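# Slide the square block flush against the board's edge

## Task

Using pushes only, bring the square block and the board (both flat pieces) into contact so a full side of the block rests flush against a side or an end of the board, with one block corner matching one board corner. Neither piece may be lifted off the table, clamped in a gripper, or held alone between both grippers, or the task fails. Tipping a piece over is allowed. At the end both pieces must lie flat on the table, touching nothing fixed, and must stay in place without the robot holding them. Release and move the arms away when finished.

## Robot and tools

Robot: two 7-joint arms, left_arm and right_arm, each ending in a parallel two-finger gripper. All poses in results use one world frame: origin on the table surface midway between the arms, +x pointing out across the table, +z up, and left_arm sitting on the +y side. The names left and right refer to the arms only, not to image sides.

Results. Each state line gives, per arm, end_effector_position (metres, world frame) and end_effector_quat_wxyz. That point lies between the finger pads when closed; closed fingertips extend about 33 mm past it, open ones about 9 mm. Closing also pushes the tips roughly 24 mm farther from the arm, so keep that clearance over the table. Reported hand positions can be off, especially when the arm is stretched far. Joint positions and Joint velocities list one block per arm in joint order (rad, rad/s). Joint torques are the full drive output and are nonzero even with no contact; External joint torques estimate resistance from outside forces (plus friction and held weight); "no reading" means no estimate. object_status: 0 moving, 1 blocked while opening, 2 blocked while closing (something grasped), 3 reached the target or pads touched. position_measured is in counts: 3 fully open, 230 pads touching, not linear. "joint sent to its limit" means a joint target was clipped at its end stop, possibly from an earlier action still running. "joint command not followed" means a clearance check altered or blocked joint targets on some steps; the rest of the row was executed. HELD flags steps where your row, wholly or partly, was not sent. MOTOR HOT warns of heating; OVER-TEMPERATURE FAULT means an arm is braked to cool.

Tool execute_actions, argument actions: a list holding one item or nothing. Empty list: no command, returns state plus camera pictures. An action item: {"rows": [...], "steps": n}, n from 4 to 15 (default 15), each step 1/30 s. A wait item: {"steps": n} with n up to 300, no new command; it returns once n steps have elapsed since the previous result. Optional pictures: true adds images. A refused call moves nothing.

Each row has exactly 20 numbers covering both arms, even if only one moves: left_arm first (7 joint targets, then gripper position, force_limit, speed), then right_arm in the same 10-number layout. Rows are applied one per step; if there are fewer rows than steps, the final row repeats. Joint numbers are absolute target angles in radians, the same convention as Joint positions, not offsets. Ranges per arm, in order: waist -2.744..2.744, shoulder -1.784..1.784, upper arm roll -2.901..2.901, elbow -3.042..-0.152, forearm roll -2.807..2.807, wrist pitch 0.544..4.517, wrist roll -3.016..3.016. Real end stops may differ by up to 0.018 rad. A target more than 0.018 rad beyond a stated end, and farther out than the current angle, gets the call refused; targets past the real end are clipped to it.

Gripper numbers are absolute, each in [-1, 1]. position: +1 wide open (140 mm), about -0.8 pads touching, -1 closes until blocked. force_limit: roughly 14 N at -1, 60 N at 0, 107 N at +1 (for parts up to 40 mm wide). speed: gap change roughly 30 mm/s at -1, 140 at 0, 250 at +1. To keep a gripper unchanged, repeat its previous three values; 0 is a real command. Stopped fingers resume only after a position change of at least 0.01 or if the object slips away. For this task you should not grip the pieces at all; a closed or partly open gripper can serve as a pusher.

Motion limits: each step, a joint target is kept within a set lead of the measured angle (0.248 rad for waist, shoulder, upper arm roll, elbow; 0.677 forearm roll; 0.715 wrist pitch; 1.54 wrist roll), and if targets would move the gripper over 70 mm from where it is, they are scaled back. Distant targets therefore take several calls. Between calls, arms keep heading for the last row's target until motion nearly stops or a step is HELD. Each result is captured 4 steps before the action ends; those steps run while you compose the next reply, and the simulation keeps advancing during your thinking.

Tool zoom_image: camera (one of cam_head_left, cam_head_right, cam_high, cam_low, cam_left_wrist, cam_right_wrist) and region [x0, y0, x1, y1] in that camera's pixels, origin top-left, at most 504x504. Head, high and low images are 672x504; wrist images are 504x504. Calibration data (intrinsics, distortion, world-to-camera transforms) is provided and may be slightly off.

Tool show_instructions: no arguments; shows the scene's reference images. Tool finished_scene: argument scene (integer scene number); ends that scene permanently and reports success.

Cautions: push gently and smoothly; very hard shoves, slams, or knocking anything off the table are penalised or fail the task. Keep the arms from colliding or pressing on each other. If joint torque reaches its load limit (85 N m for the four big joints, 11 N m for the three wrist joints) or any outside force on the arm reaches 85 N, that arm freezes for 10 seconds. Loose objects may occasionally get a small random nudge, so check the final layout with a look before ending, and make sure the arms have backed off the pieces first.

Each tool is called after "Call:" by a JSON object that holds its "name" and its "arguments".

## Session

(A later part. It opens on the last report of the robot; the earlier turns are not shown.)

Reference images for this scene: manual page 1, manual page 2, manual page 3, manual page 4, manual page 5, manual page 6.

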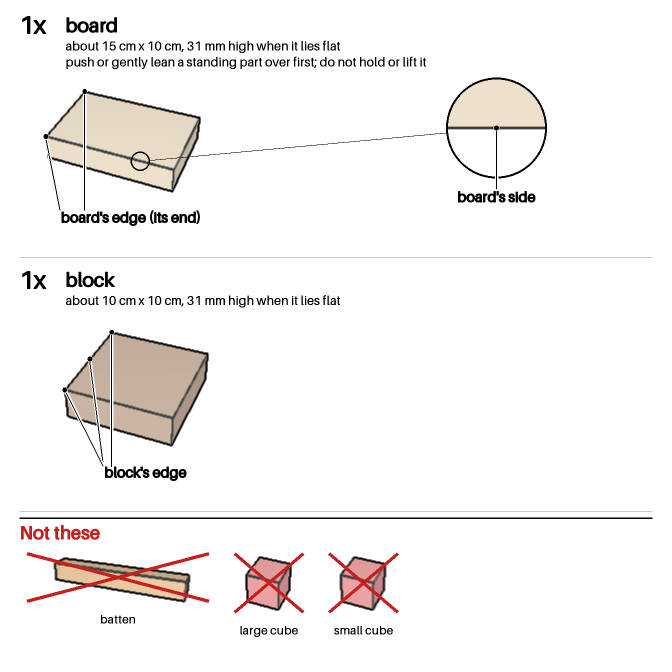

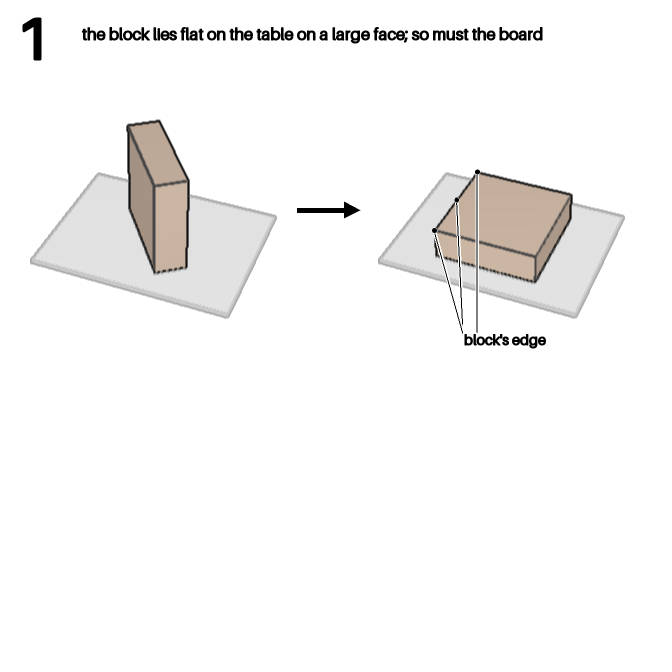

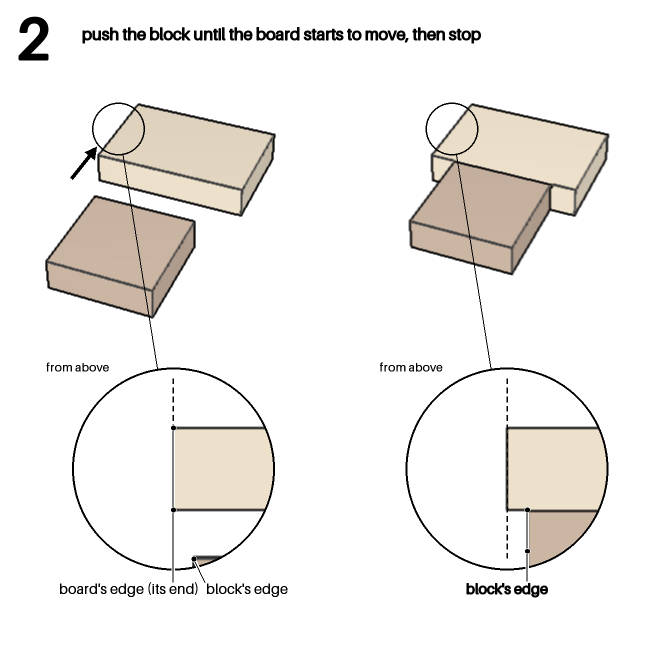

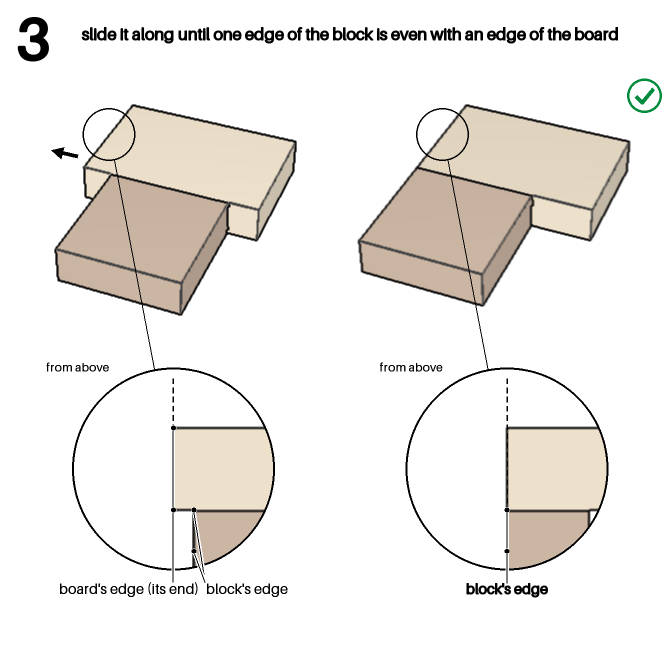

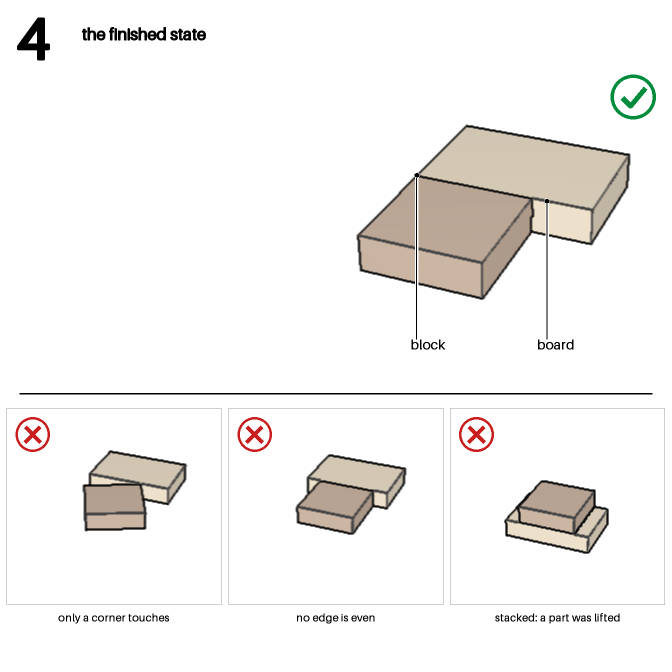

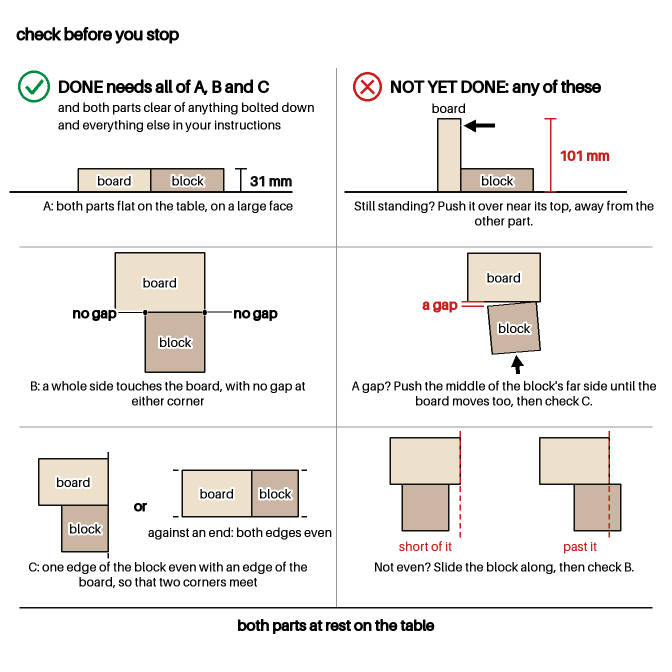

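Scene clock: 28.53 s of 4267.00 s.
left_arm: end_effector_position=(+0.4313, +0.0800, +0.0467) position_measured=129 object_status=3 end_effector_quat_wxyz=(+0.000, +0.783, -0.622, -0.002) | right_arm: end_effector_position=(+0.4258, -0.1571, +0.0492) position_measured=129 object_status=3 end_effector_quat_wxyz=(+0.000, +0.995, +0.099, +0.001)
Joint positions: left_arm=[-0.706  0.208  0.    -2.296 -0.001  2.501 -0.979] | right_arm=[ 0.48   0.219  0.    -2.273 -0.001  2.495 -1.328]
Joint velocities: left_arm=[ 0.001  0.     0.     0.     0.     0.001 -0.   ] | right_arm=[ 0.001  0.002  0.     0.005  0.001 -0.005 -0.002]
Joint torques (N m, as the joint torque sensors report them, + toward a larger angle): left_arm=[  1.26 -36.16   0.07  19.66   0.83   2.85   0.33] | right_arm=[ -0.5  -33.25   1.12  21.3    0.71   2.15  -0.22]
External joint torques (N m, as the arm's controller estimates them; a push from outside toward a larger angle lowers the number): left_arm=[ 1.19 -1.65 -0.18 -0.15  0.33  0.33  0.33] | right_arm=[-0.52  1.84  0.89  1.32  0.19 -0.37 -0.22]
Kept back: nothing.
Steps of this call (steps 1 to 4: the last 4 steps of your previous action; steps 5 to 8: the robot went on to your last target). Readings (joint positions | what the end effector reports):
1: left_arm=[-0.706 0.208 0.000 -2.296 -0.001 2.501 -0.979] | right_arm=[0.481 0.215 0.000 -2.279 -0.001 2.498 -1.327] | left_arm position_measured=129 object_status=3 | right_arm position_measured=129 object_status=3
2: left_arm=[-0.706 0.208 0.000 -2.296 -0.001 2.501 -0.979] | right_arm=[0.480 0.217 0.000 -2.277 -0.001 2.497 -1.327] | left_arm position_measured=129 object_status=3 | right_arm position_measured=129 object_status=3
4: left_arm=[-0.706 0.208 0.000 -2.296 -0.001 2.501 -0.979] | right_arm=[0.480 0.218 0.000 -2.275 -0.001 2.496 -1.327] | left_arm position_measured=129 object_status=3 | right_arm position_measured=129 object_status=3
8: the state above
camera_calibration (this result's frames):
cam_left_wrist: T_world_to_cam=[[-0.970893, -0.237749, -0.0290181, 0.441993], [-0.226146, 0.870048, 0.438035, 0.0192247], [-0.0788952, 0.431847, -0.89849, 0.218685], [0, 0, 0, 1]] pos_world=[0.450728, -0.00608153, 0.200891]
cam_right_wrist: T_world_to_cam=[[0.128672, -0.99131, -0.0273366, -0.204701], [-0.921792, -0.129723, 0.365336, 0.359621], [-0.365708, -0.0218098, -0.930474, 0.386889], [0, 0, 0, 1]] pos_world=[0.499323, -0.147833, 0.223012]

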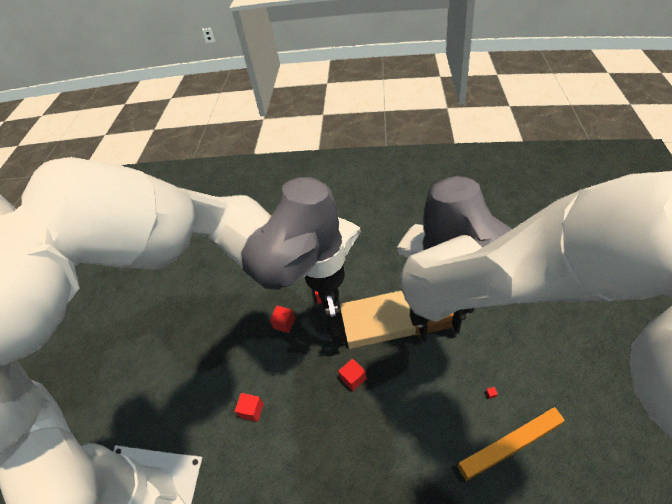

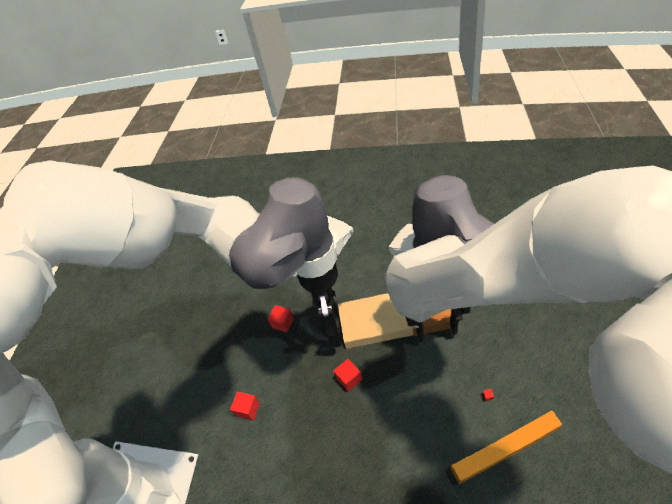

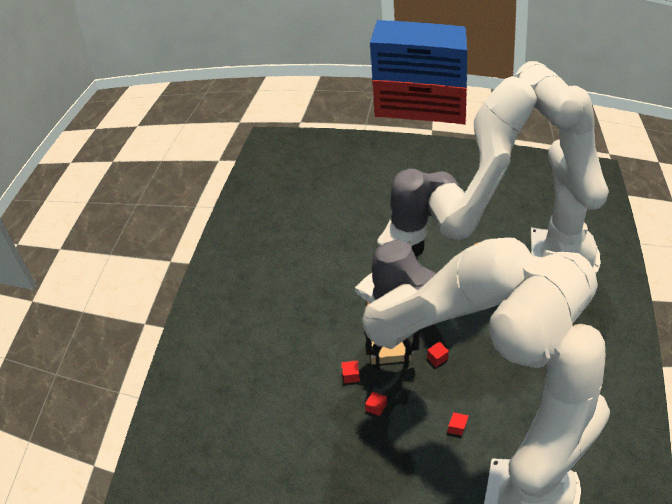

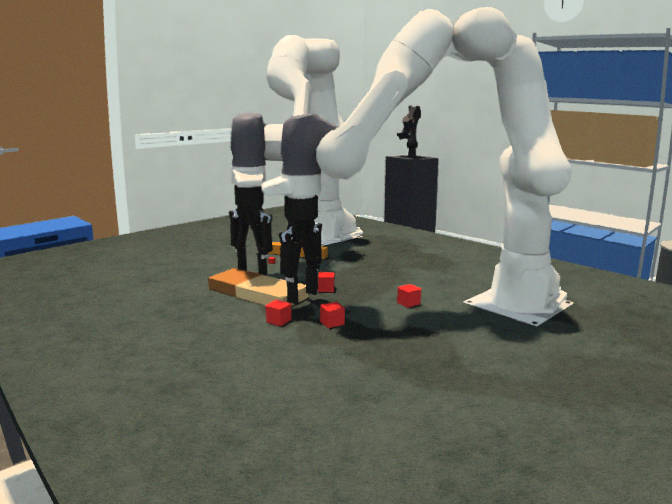

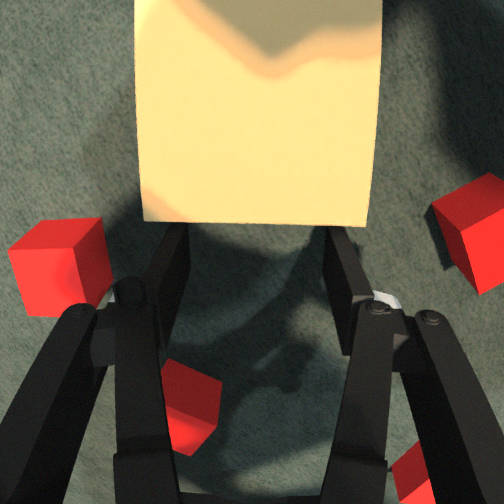

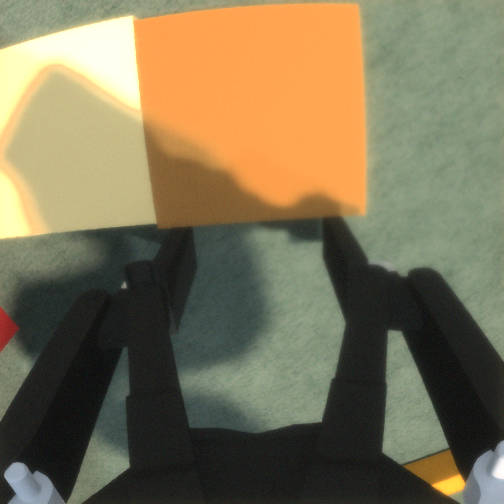

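Call:
{"name": "execute_actions", "arguments": {"actions": [{"rows":[
[-0.705,0.206,0,-2.298,0,2.504,-0.974,0,0,0, 0.478,0.2225,0,-2.268,0,2.490,-1.334,0,0,0],
[-0.705,0.206,0,-2.298,0,2.504,-0.974,0,0,0, 0.4775,0.224,0,-2.266,0,2.489,-1.335,0,0,0],
[-0.705,0.206,0,-2.298,0,2.504,-0.974,0,0,0, 0.477,0.2255,0,-2.264,0,2.4885,-1.335,0,0,0],
[-0.705,0.206,0,-2.298,0,2.504,-0.974,0,0,0, 0.477,0.2265,0,-2.262,0,2.4885,-1.335,0,0,0]
],"steps":15}], "pictures": true}}

Call:
{"name": "zoom_image", "arguments": {"camera": "cam_right_wrist", "region": [110, 180, 200, 270]}}

Call:
{"name": "zoom_image", "arguments": {"camera": "cam_right_wrist", "region": [90, 0, 180, 90]}}

Scene clock: 29.30 s of 4267.00 s.
left_arm: end_effector_position=(+0.4313, +0.0800, +0.0467) position_measured=129 object_status=3 end_effector_quat_wxyz=(+0.000, +0.783, -0.622, -0.002) | right_arm: end_effector_position=(+0.4277, -0.1567, +0.0490) position_measured=129 object_status=3 end_effector_quat_wxyz=(+0.000, +0.995, +0.100, +0.001)
Joint positions: left_arm=[-0.706  0.208  0.    -2.296 -0.001  2.501 -0.979] | right_arm=[ 0.479  0.225  0.    -2.265 -0.001  2.491 -1.329]
Joint velocities: left_arm=[ 0.001  0.001  0.     0.001 -0.001  0.001 -0.001] | right_arm=[-0.002  0.    -0.001  0.003 -0.    -0.003 -0.001]
Joint torques (N m, as the joint torque sensors report them, + toward a larger angle): left_arm=[  1.23 -35.95  -0.03  19.63   0.83   2.87   0.3 ] | right_arm=[ -0.89 -32.2    0.5   22.27   0.81   2.29  -0.3 ]
External joint torques (N m, as the arm's controller estimates them; a push from outside toward a larger angle lowers the number): left_arm=[ 1.22 -1.57 -0.24 -0.08  0.33  0.37  0.3 ] | right_arm=[-0.85  3.15  0.31  2.2   0.29 -0.25 -0.3 ]
Steps of this call (steps 1 to 12: the robot went on to your last target; steps 13 to 23: the first 11 steps of this action). Readings (joint positions | what the end effector reports):
13: left_arm=[-0.706 0.208 0.000 -2.296 -0.001 2.501 -0.979] | right_arm=[0.480 0.220 0.000 -2.272 -0.001 2.494 -1.328] | left_arm position_measured=129 object_status=3 | right_arm position_measured=129 object_status=3
14: left_arm=[-0.706 0.208 0.000 -2.296 -0.001 2.501 -0.979] | right_arm=[0.480 0.220 0.000 -2.271 -0.001 2.493 -1.329] | left_arm position_measured=129 object_status=3 | right_arm position_measured=129 object_status=3
16: left_arm=[-0.706 0.208 0.000 -2.296 -0.001 2.501 -0.979] | right_arm=[0.480 0.222 0.000 -2.269 -0.001 2.492 -1.329] | left_arm position_measured=129 object_status=3 | right_arm position_measured=129 object_status=3
20: left_arm=[-0.706 0.208 0.000 -2.296 -0.001 2.501 -0.979] | right_arm=[0.479 0.224 0.000 -2.266 -0.001 2.491 -1.329] | left_arm position_measured=129 object_status=3 | right_arm position_measured=129 object_status=3
23: the state above
camera_calibration (this result's frames):
cam_left_wrist: T_world_to_cam=[[-0.970895, -0.237739, -0.0290343, 0.442001], [-0.226147, 0.870059, 0.438012, 0.0192158], [-0.0788711, 0.43183, -0.8985, 0.218679], [0, 0, 0, 1]] pos_world=[0.450729, -0.00607003, 0.2009]
cam_right_wrist: T_world_to_cam=[[0.129354, -0.991231, -0.0269909, -0.20489], [-0.921333, -0.130208, 0.366322, 0.361183], [-0.366625, -0.0225178, -0.930096, 0.387683], [0, 0, 0, 1]] pos_world=[0.501407, -0.147335, 0.222743]

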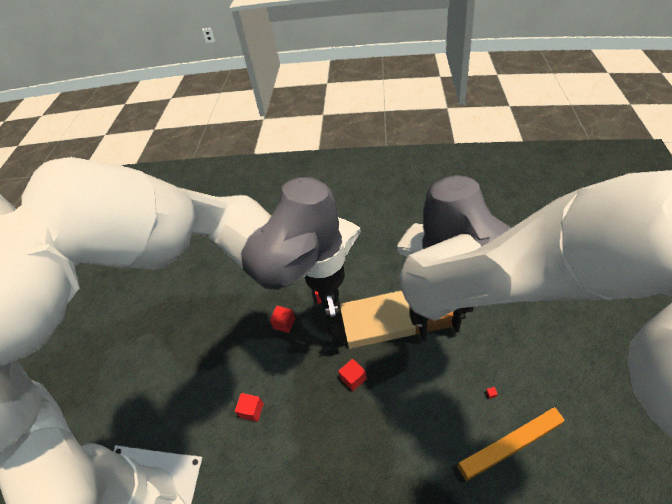

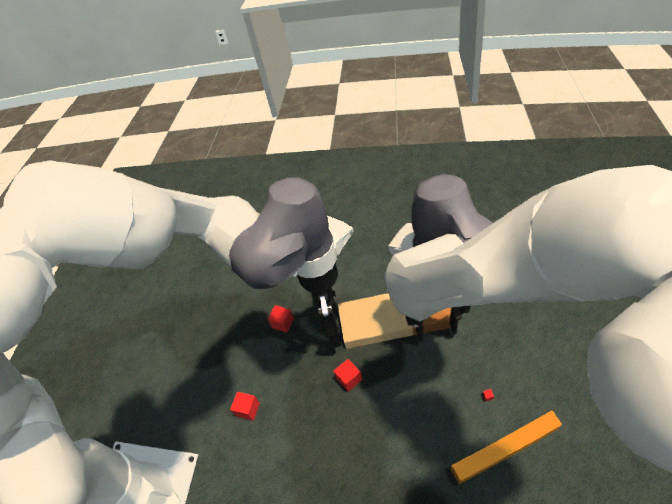

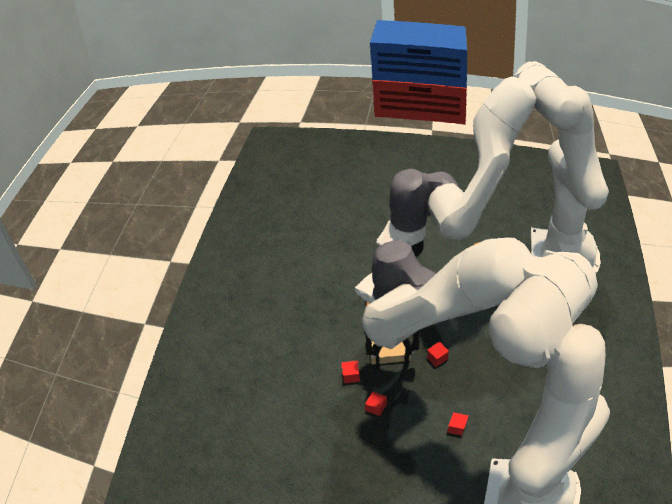

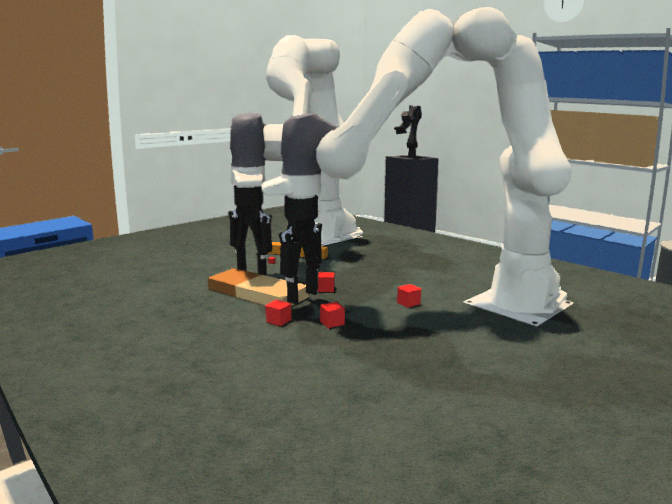

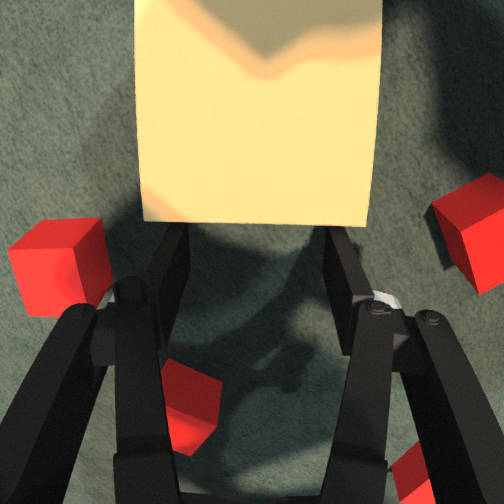

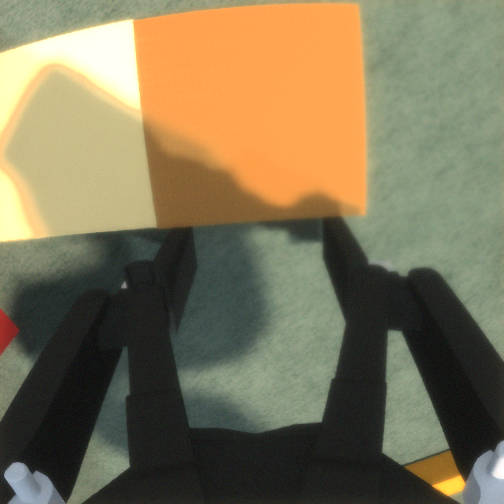

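Region (110, 180, 200, 270) of cam_right_wrist's 504x504 image, scaled by 5.600, with more detail than that image has.

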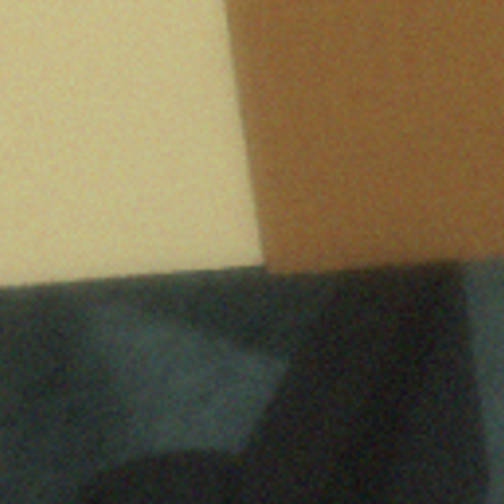

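Region (90, 0, 180, 90) of cam_right_wrist's 504x504 image, scaled by 5.600, with more detail than that image has.

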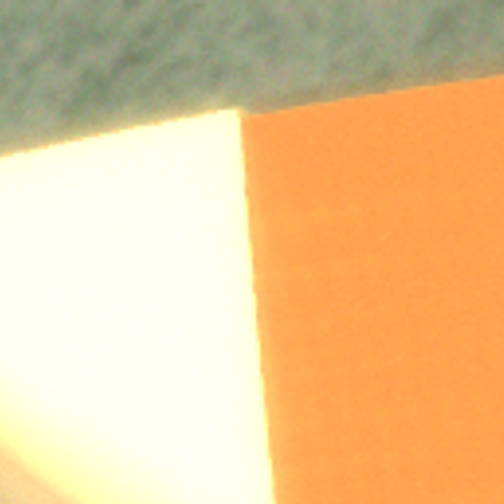

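Call:
{"name": "execute_actions", "arguments": {"actions": [{"rows":[
[-0.707,0.209,0,-2.294,0,2.499,-0.982,0,0,0, 0.477,0.2275,0,-2.2605,0,2.4885,-1.335,0,0,0],
[-0.708,0.210,0,-2.293,0,2.499,-0.983,0,0,0, 0.477,0.2275,0,-2.2605,0,2.4885,-1.335,0,0,0],
[-0.709,0.211,0,-2.292,0,2.498,-0.984,0,0,0, 0.477,0.2275,0,-2.2605,0,2.4885,-1.335,0,0,0],
[-0.709,0.212,0,-2.291,0,2.498,-0.984,0,0,0, 0.477,0.2275,0,-2.2605,0,2.4885,-1.335,0,0,0],
[-0.710,0.213,0,-2.290,0,2.497,-0.985,0,0,0, 0.477,0.2275,0,-2.2605,0,2.4885,-1.335,0,0,0],
[-0.710,0.213,0,-2.289,0,2.497,-0.985,0,0,0, 0.479,0.222,0,-2.270,0,2.490,-1.330,0,0,0],
[-0.711,0.214,0,-2.288,0,2.496,-0.986,0,0,0, 0.481,0.217,0,-2.278,0,2.494,-1.328,0,0,0],
[-0.712,0.215,0,-2.286,0,2.496,-0.987,0,0,0, 0.482,0.212,0,-2.285,0,2.498,-1.326,0,0,0],
[-0.713,0.217,0,-2.284,0,2.495,-0.988,0,0,0, 0.483,0.208,0,-2.291,0,2.501,-1.324,0,0,0],
[-0.714,0.219,0,-2.281,0,2.494,-0.989,0,0,0, 0.484,0.205,0,-2.295,0,2.503,-1.323,0,0,0],
[-0.715,0.221,0,-2.278,0,2.493,-0.990,0,0,0, 0.484,0.204,0,-2.296,0,2.503,-1.323,0,0,0],
[-0.716,0.223,0,-2.275,0,2.492,-0.990,0,0,0, 0.484,0.204,0,-2.296,0,2.503,-1.323,0,0,0],
[-0.717,0.225,0,-2.272,0,2.491,-0.990,0,0,0, 0.484,0.204,0,-2.296,0,2.503,-1.323,0,0,0]
],"steps":15}]}}

Call:
{"name": "execute_actions", "arguments": {"actions": [{"steps":10}], "pictures": true}}

Call:
{"name": "zoom_image", "arguments": {"camera": "cam_right_wrist", "region": [110, 160, 200, 250]}}

Call:
{"name": "zoom_image", "arguments": {"camera": "cam_right_wrist", "region": [90, 0, 180, 90]}}

Scene clock: 30.23 s of 4267.00 s.
left_arm: end_effector_position=(+0.4322, +0.0755, +0.0473) position_measured=129 object_status=3 end_effector_quat_wxyz=(+0.000, +0.782, -0.623, -0.001) | right_arm: end_effector_position=(+0.4209, -0.1590, +0.0486) position_measured=129 object_status=3 end_effector_quat_wxyz=(+0.001, +0.995, +0.100, -0.001)
Joint positions: left_arm=[-0.711  0.215  0.    -2.285 -0.001  2.498 -0.981] | right_arm=[ 0.481  0.211  0.    -2.286 -0.001  2.494 -1.329]
Joint velocities: left_arm=[-0.018  0.044 -0.     0.06   0.001 -0.031 -0.024] | right_arm=[ 0.021 -0.071  0.001 -0.101  0.     0.024  0.004]
Joint torques (N m, as the joint torque sensors report them, + toward a larger angle): left_arm=[ -1.5  -33.33  -0.3   22.11   0.83   2.42  -0.03] | right_arm=[  1.11 -34.29  -0.13  18.84   0.83   3.27   0.18]
External joint torques (N m, as the arm's controller estimates them; a push from outside toward a larger angle lowers the number): left_arm=[-1.9   1.64 -1.01  2.44  0.35 -0.2  -0.09] | right_arm=[ 1.26  0.02 -0.3  -1.77  0.29  0.63  0.18]
Steps of this call (steps 1 to 4: the last 4 steps of your previous action; steps 5 to 15: the robot went on to your last target; steps 16 to 17: nothing new was sent; steps 18 to 28: the first 11 steps of this action). Readings (joint positions | what the end effector reports):
18: left_arm=[-0.706 0.208 0.000 -2.296 -0.001 2.501 -0.979] | right_arm=[0.479 0.225 0.000 -2.265 -0.001 2.491 -1.330] | left_arm position_measured=129 object_status=3 | right_arm position_measured=129 object_status=3
19: left_arm=[-0.706 0.208 0.000 -2.296 -0.001 2.501 -0.979] | right_arm=[0.479 0.225 0.000 -2.264 -0.001 2.491 -1.330] | left_arm position_measured=129 object_status=3 | right_arm position_measured=129 object_status=3
21: left_arm=[-0.707 0.209 0.000 -2.295 -0.001 2.501 -0.979] | right_arm=[0.479 0.225 0.000 -2.264 -0.001 2.490 -1.330] | left_arm position_measured=129 object_status=3 | right_arm position_measured=129 object_status=3
25: left_arm=[-0.709 0.211 0.000 -2.291 -0.001 2.500 -0.980] | right_arm=[0.479 0.220 0.000 -2.272 -0.001 2.491 -1.330] | left_arm position_measured=129 object_status=3 | right_arm position_measured=129 object_status=3
28: the state above

Scene clock: 30.57 s of 4267.00 s.
left_arm: end_effector_position=(+0.4328, +0.0733, +0.0472) position_measured=129 object_status=3 end_effector_quat_wxyz=(+0.000, +0.783, -0.623, -0.002) | right_arm: end_effector_position=(+0.4195, -0.1589, +0.0491) position_measured=129 object_status=3 end_effector_quat_wxyz=(+0.000, +0.995, +0.101, -0.000)
Joint positions: left_arm=[-0.714  0.221  0.    -2.275 -0.001  2.492 -0.984] | right_arm=[ 0.482  0.205  0.    -2.293 -0.001  2.498 -1.328]
Joint velocities: left_arm=[-0.001  0.    -0.     0.002  0.    -0.004 -0.001] | right_arm=[-0.002  0.    -0.    -0.001  0.001  0.004  0.   ]
Joint torques (N m, as the joint torque sensors report them, + toward a larger angle): left_arm=[ -1.37 -33.41  -0.36  22.52   0.82   2.47  -0.2 ] | right_arm=[  1.33 -33.73   0.46  18.51   0.8    3.26   0.23]
External joint torques (N m, as the arm's controller estimates them; a push from outside toward a larger angle lowers the number): left_arm=[-1.34  1.72 -0.54  2.57  0.31 -0.05 -0.2 ] | right_arm=[ 1.39  0.85  0.31 -1.43  0.28  0.73  0.23]
Kept back: nothing.
Steps of this call (steps 1 to 4: the last 4 steps of your previous action; steps 5 to 10: the robot went on to your last target). Readings (joint positions | what the end effector reports):
1: left_arm=[-0.712 0.216 0.000 -2.283 -0.001 2.497 -0.982] | right_arm=[0.481 0.209 0.000 -2.289 -0.001 2.495 -1.329] | left_arm position_measured=129 object_status=3 | right_arm position_measured=129 object_status=3
2: left_arm=[-0.712 0.218 0.000 -2.280 -0.001 2.496 -0.982] | right_arm=[0.482 0.207 0.000 -2.291 -0.001 2.496 -1.329] | left_arm position_measured=129 object_status=3 | right_arm position_measured=129 object_status=3
4: left_arm=[-0.713 0.220 0.000 -2.277 -0.001 2.494 -0.983] | right_arm=[0.482 0.206 0.000 -2.292 -0.001 2.497 -1.329] | left_arm position_measured=129 object_status=3 | right_arm position_measured=129 object_status=3
8: left_arm=[-0.714 0.221 0.000 -2.275 -0.001 2.492 -0.984] | right_arm=[0.482 0.205 0.000 -2.293 -0.001 2.498 -1.328] | left_arm position_measured=129 object_status=3 | right_arm position_measured=129 object_status=3
10: the state above
camera_calibration (this result's frames):
cam_left_wrist: T_world_to_cam=[[-0.971336, -0.235981, -0.0286163, 0.441934], [-0.224329, 0.870172, 0.438722, 0.0243332], [-0.0786289, 0.432566, -0.898167, 0.221992], [0, 0, 0, 1]] pos_world=[0.45218, -0.0129125, 0.201357]
cam_right_wrist: T_world_to_cam=[[0.131188, -0.991003, -0.0265096, -0.206686], [-0.920554, -0.1317, 0.367744, 0.35265], [-0.367927, -0.0238402, -0.929549, 0.384984], [0, 0, 0, 1]] pos_world=[0.493394, -0.149205, 0.222697]

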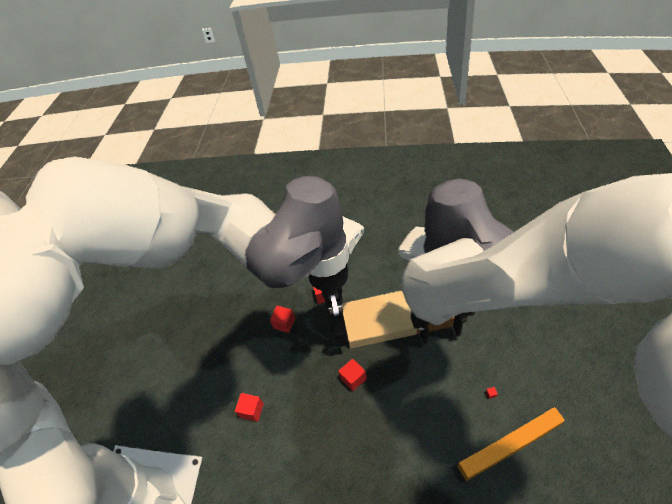

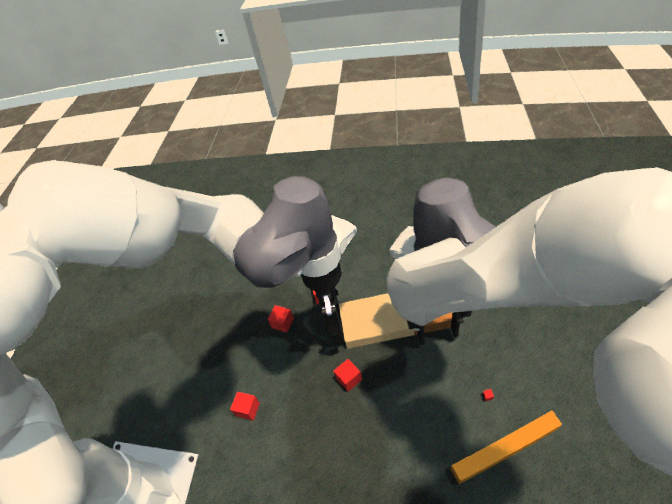

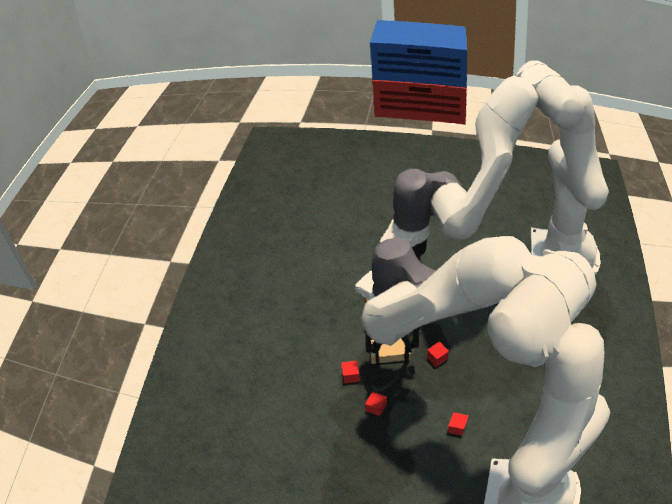

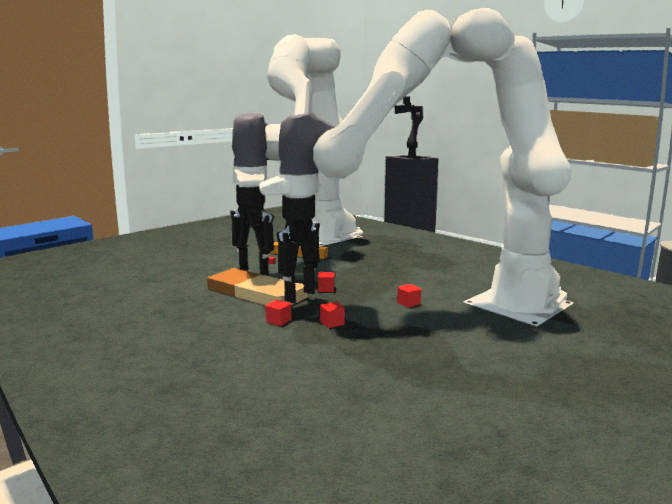

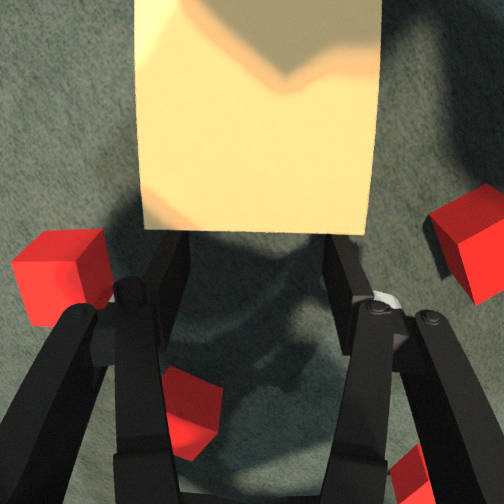

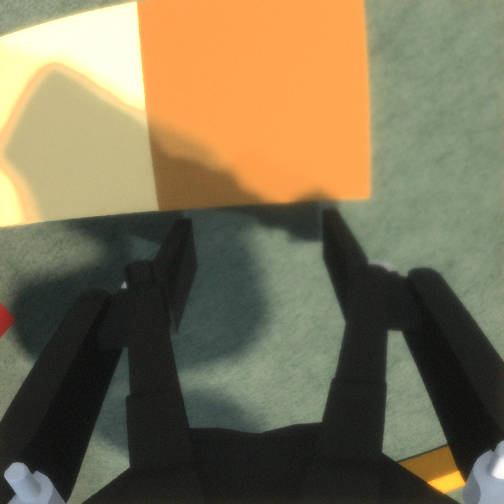

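Region (110, 160, 200, 250) of cam_right_wrist's 504x504 image, scaled by 5.600, with more detail than that image has.

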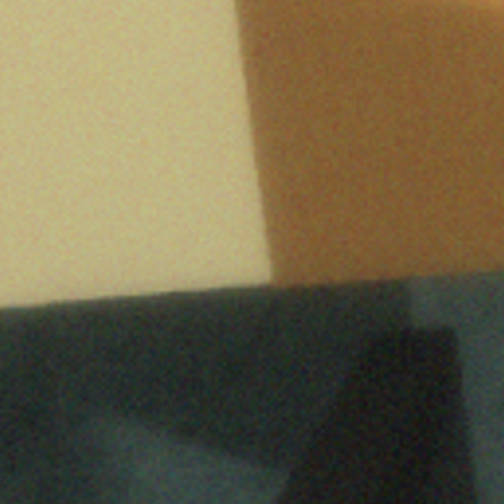

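Region (90, 0, 180, 90) of cam_right_wrist's 504x504 image, scaled by 5.600, with more detail than that image has.

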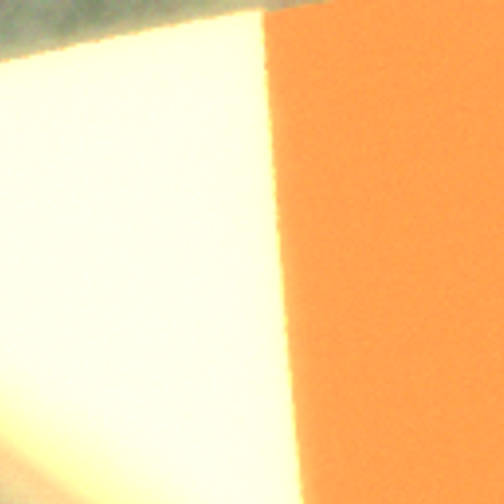

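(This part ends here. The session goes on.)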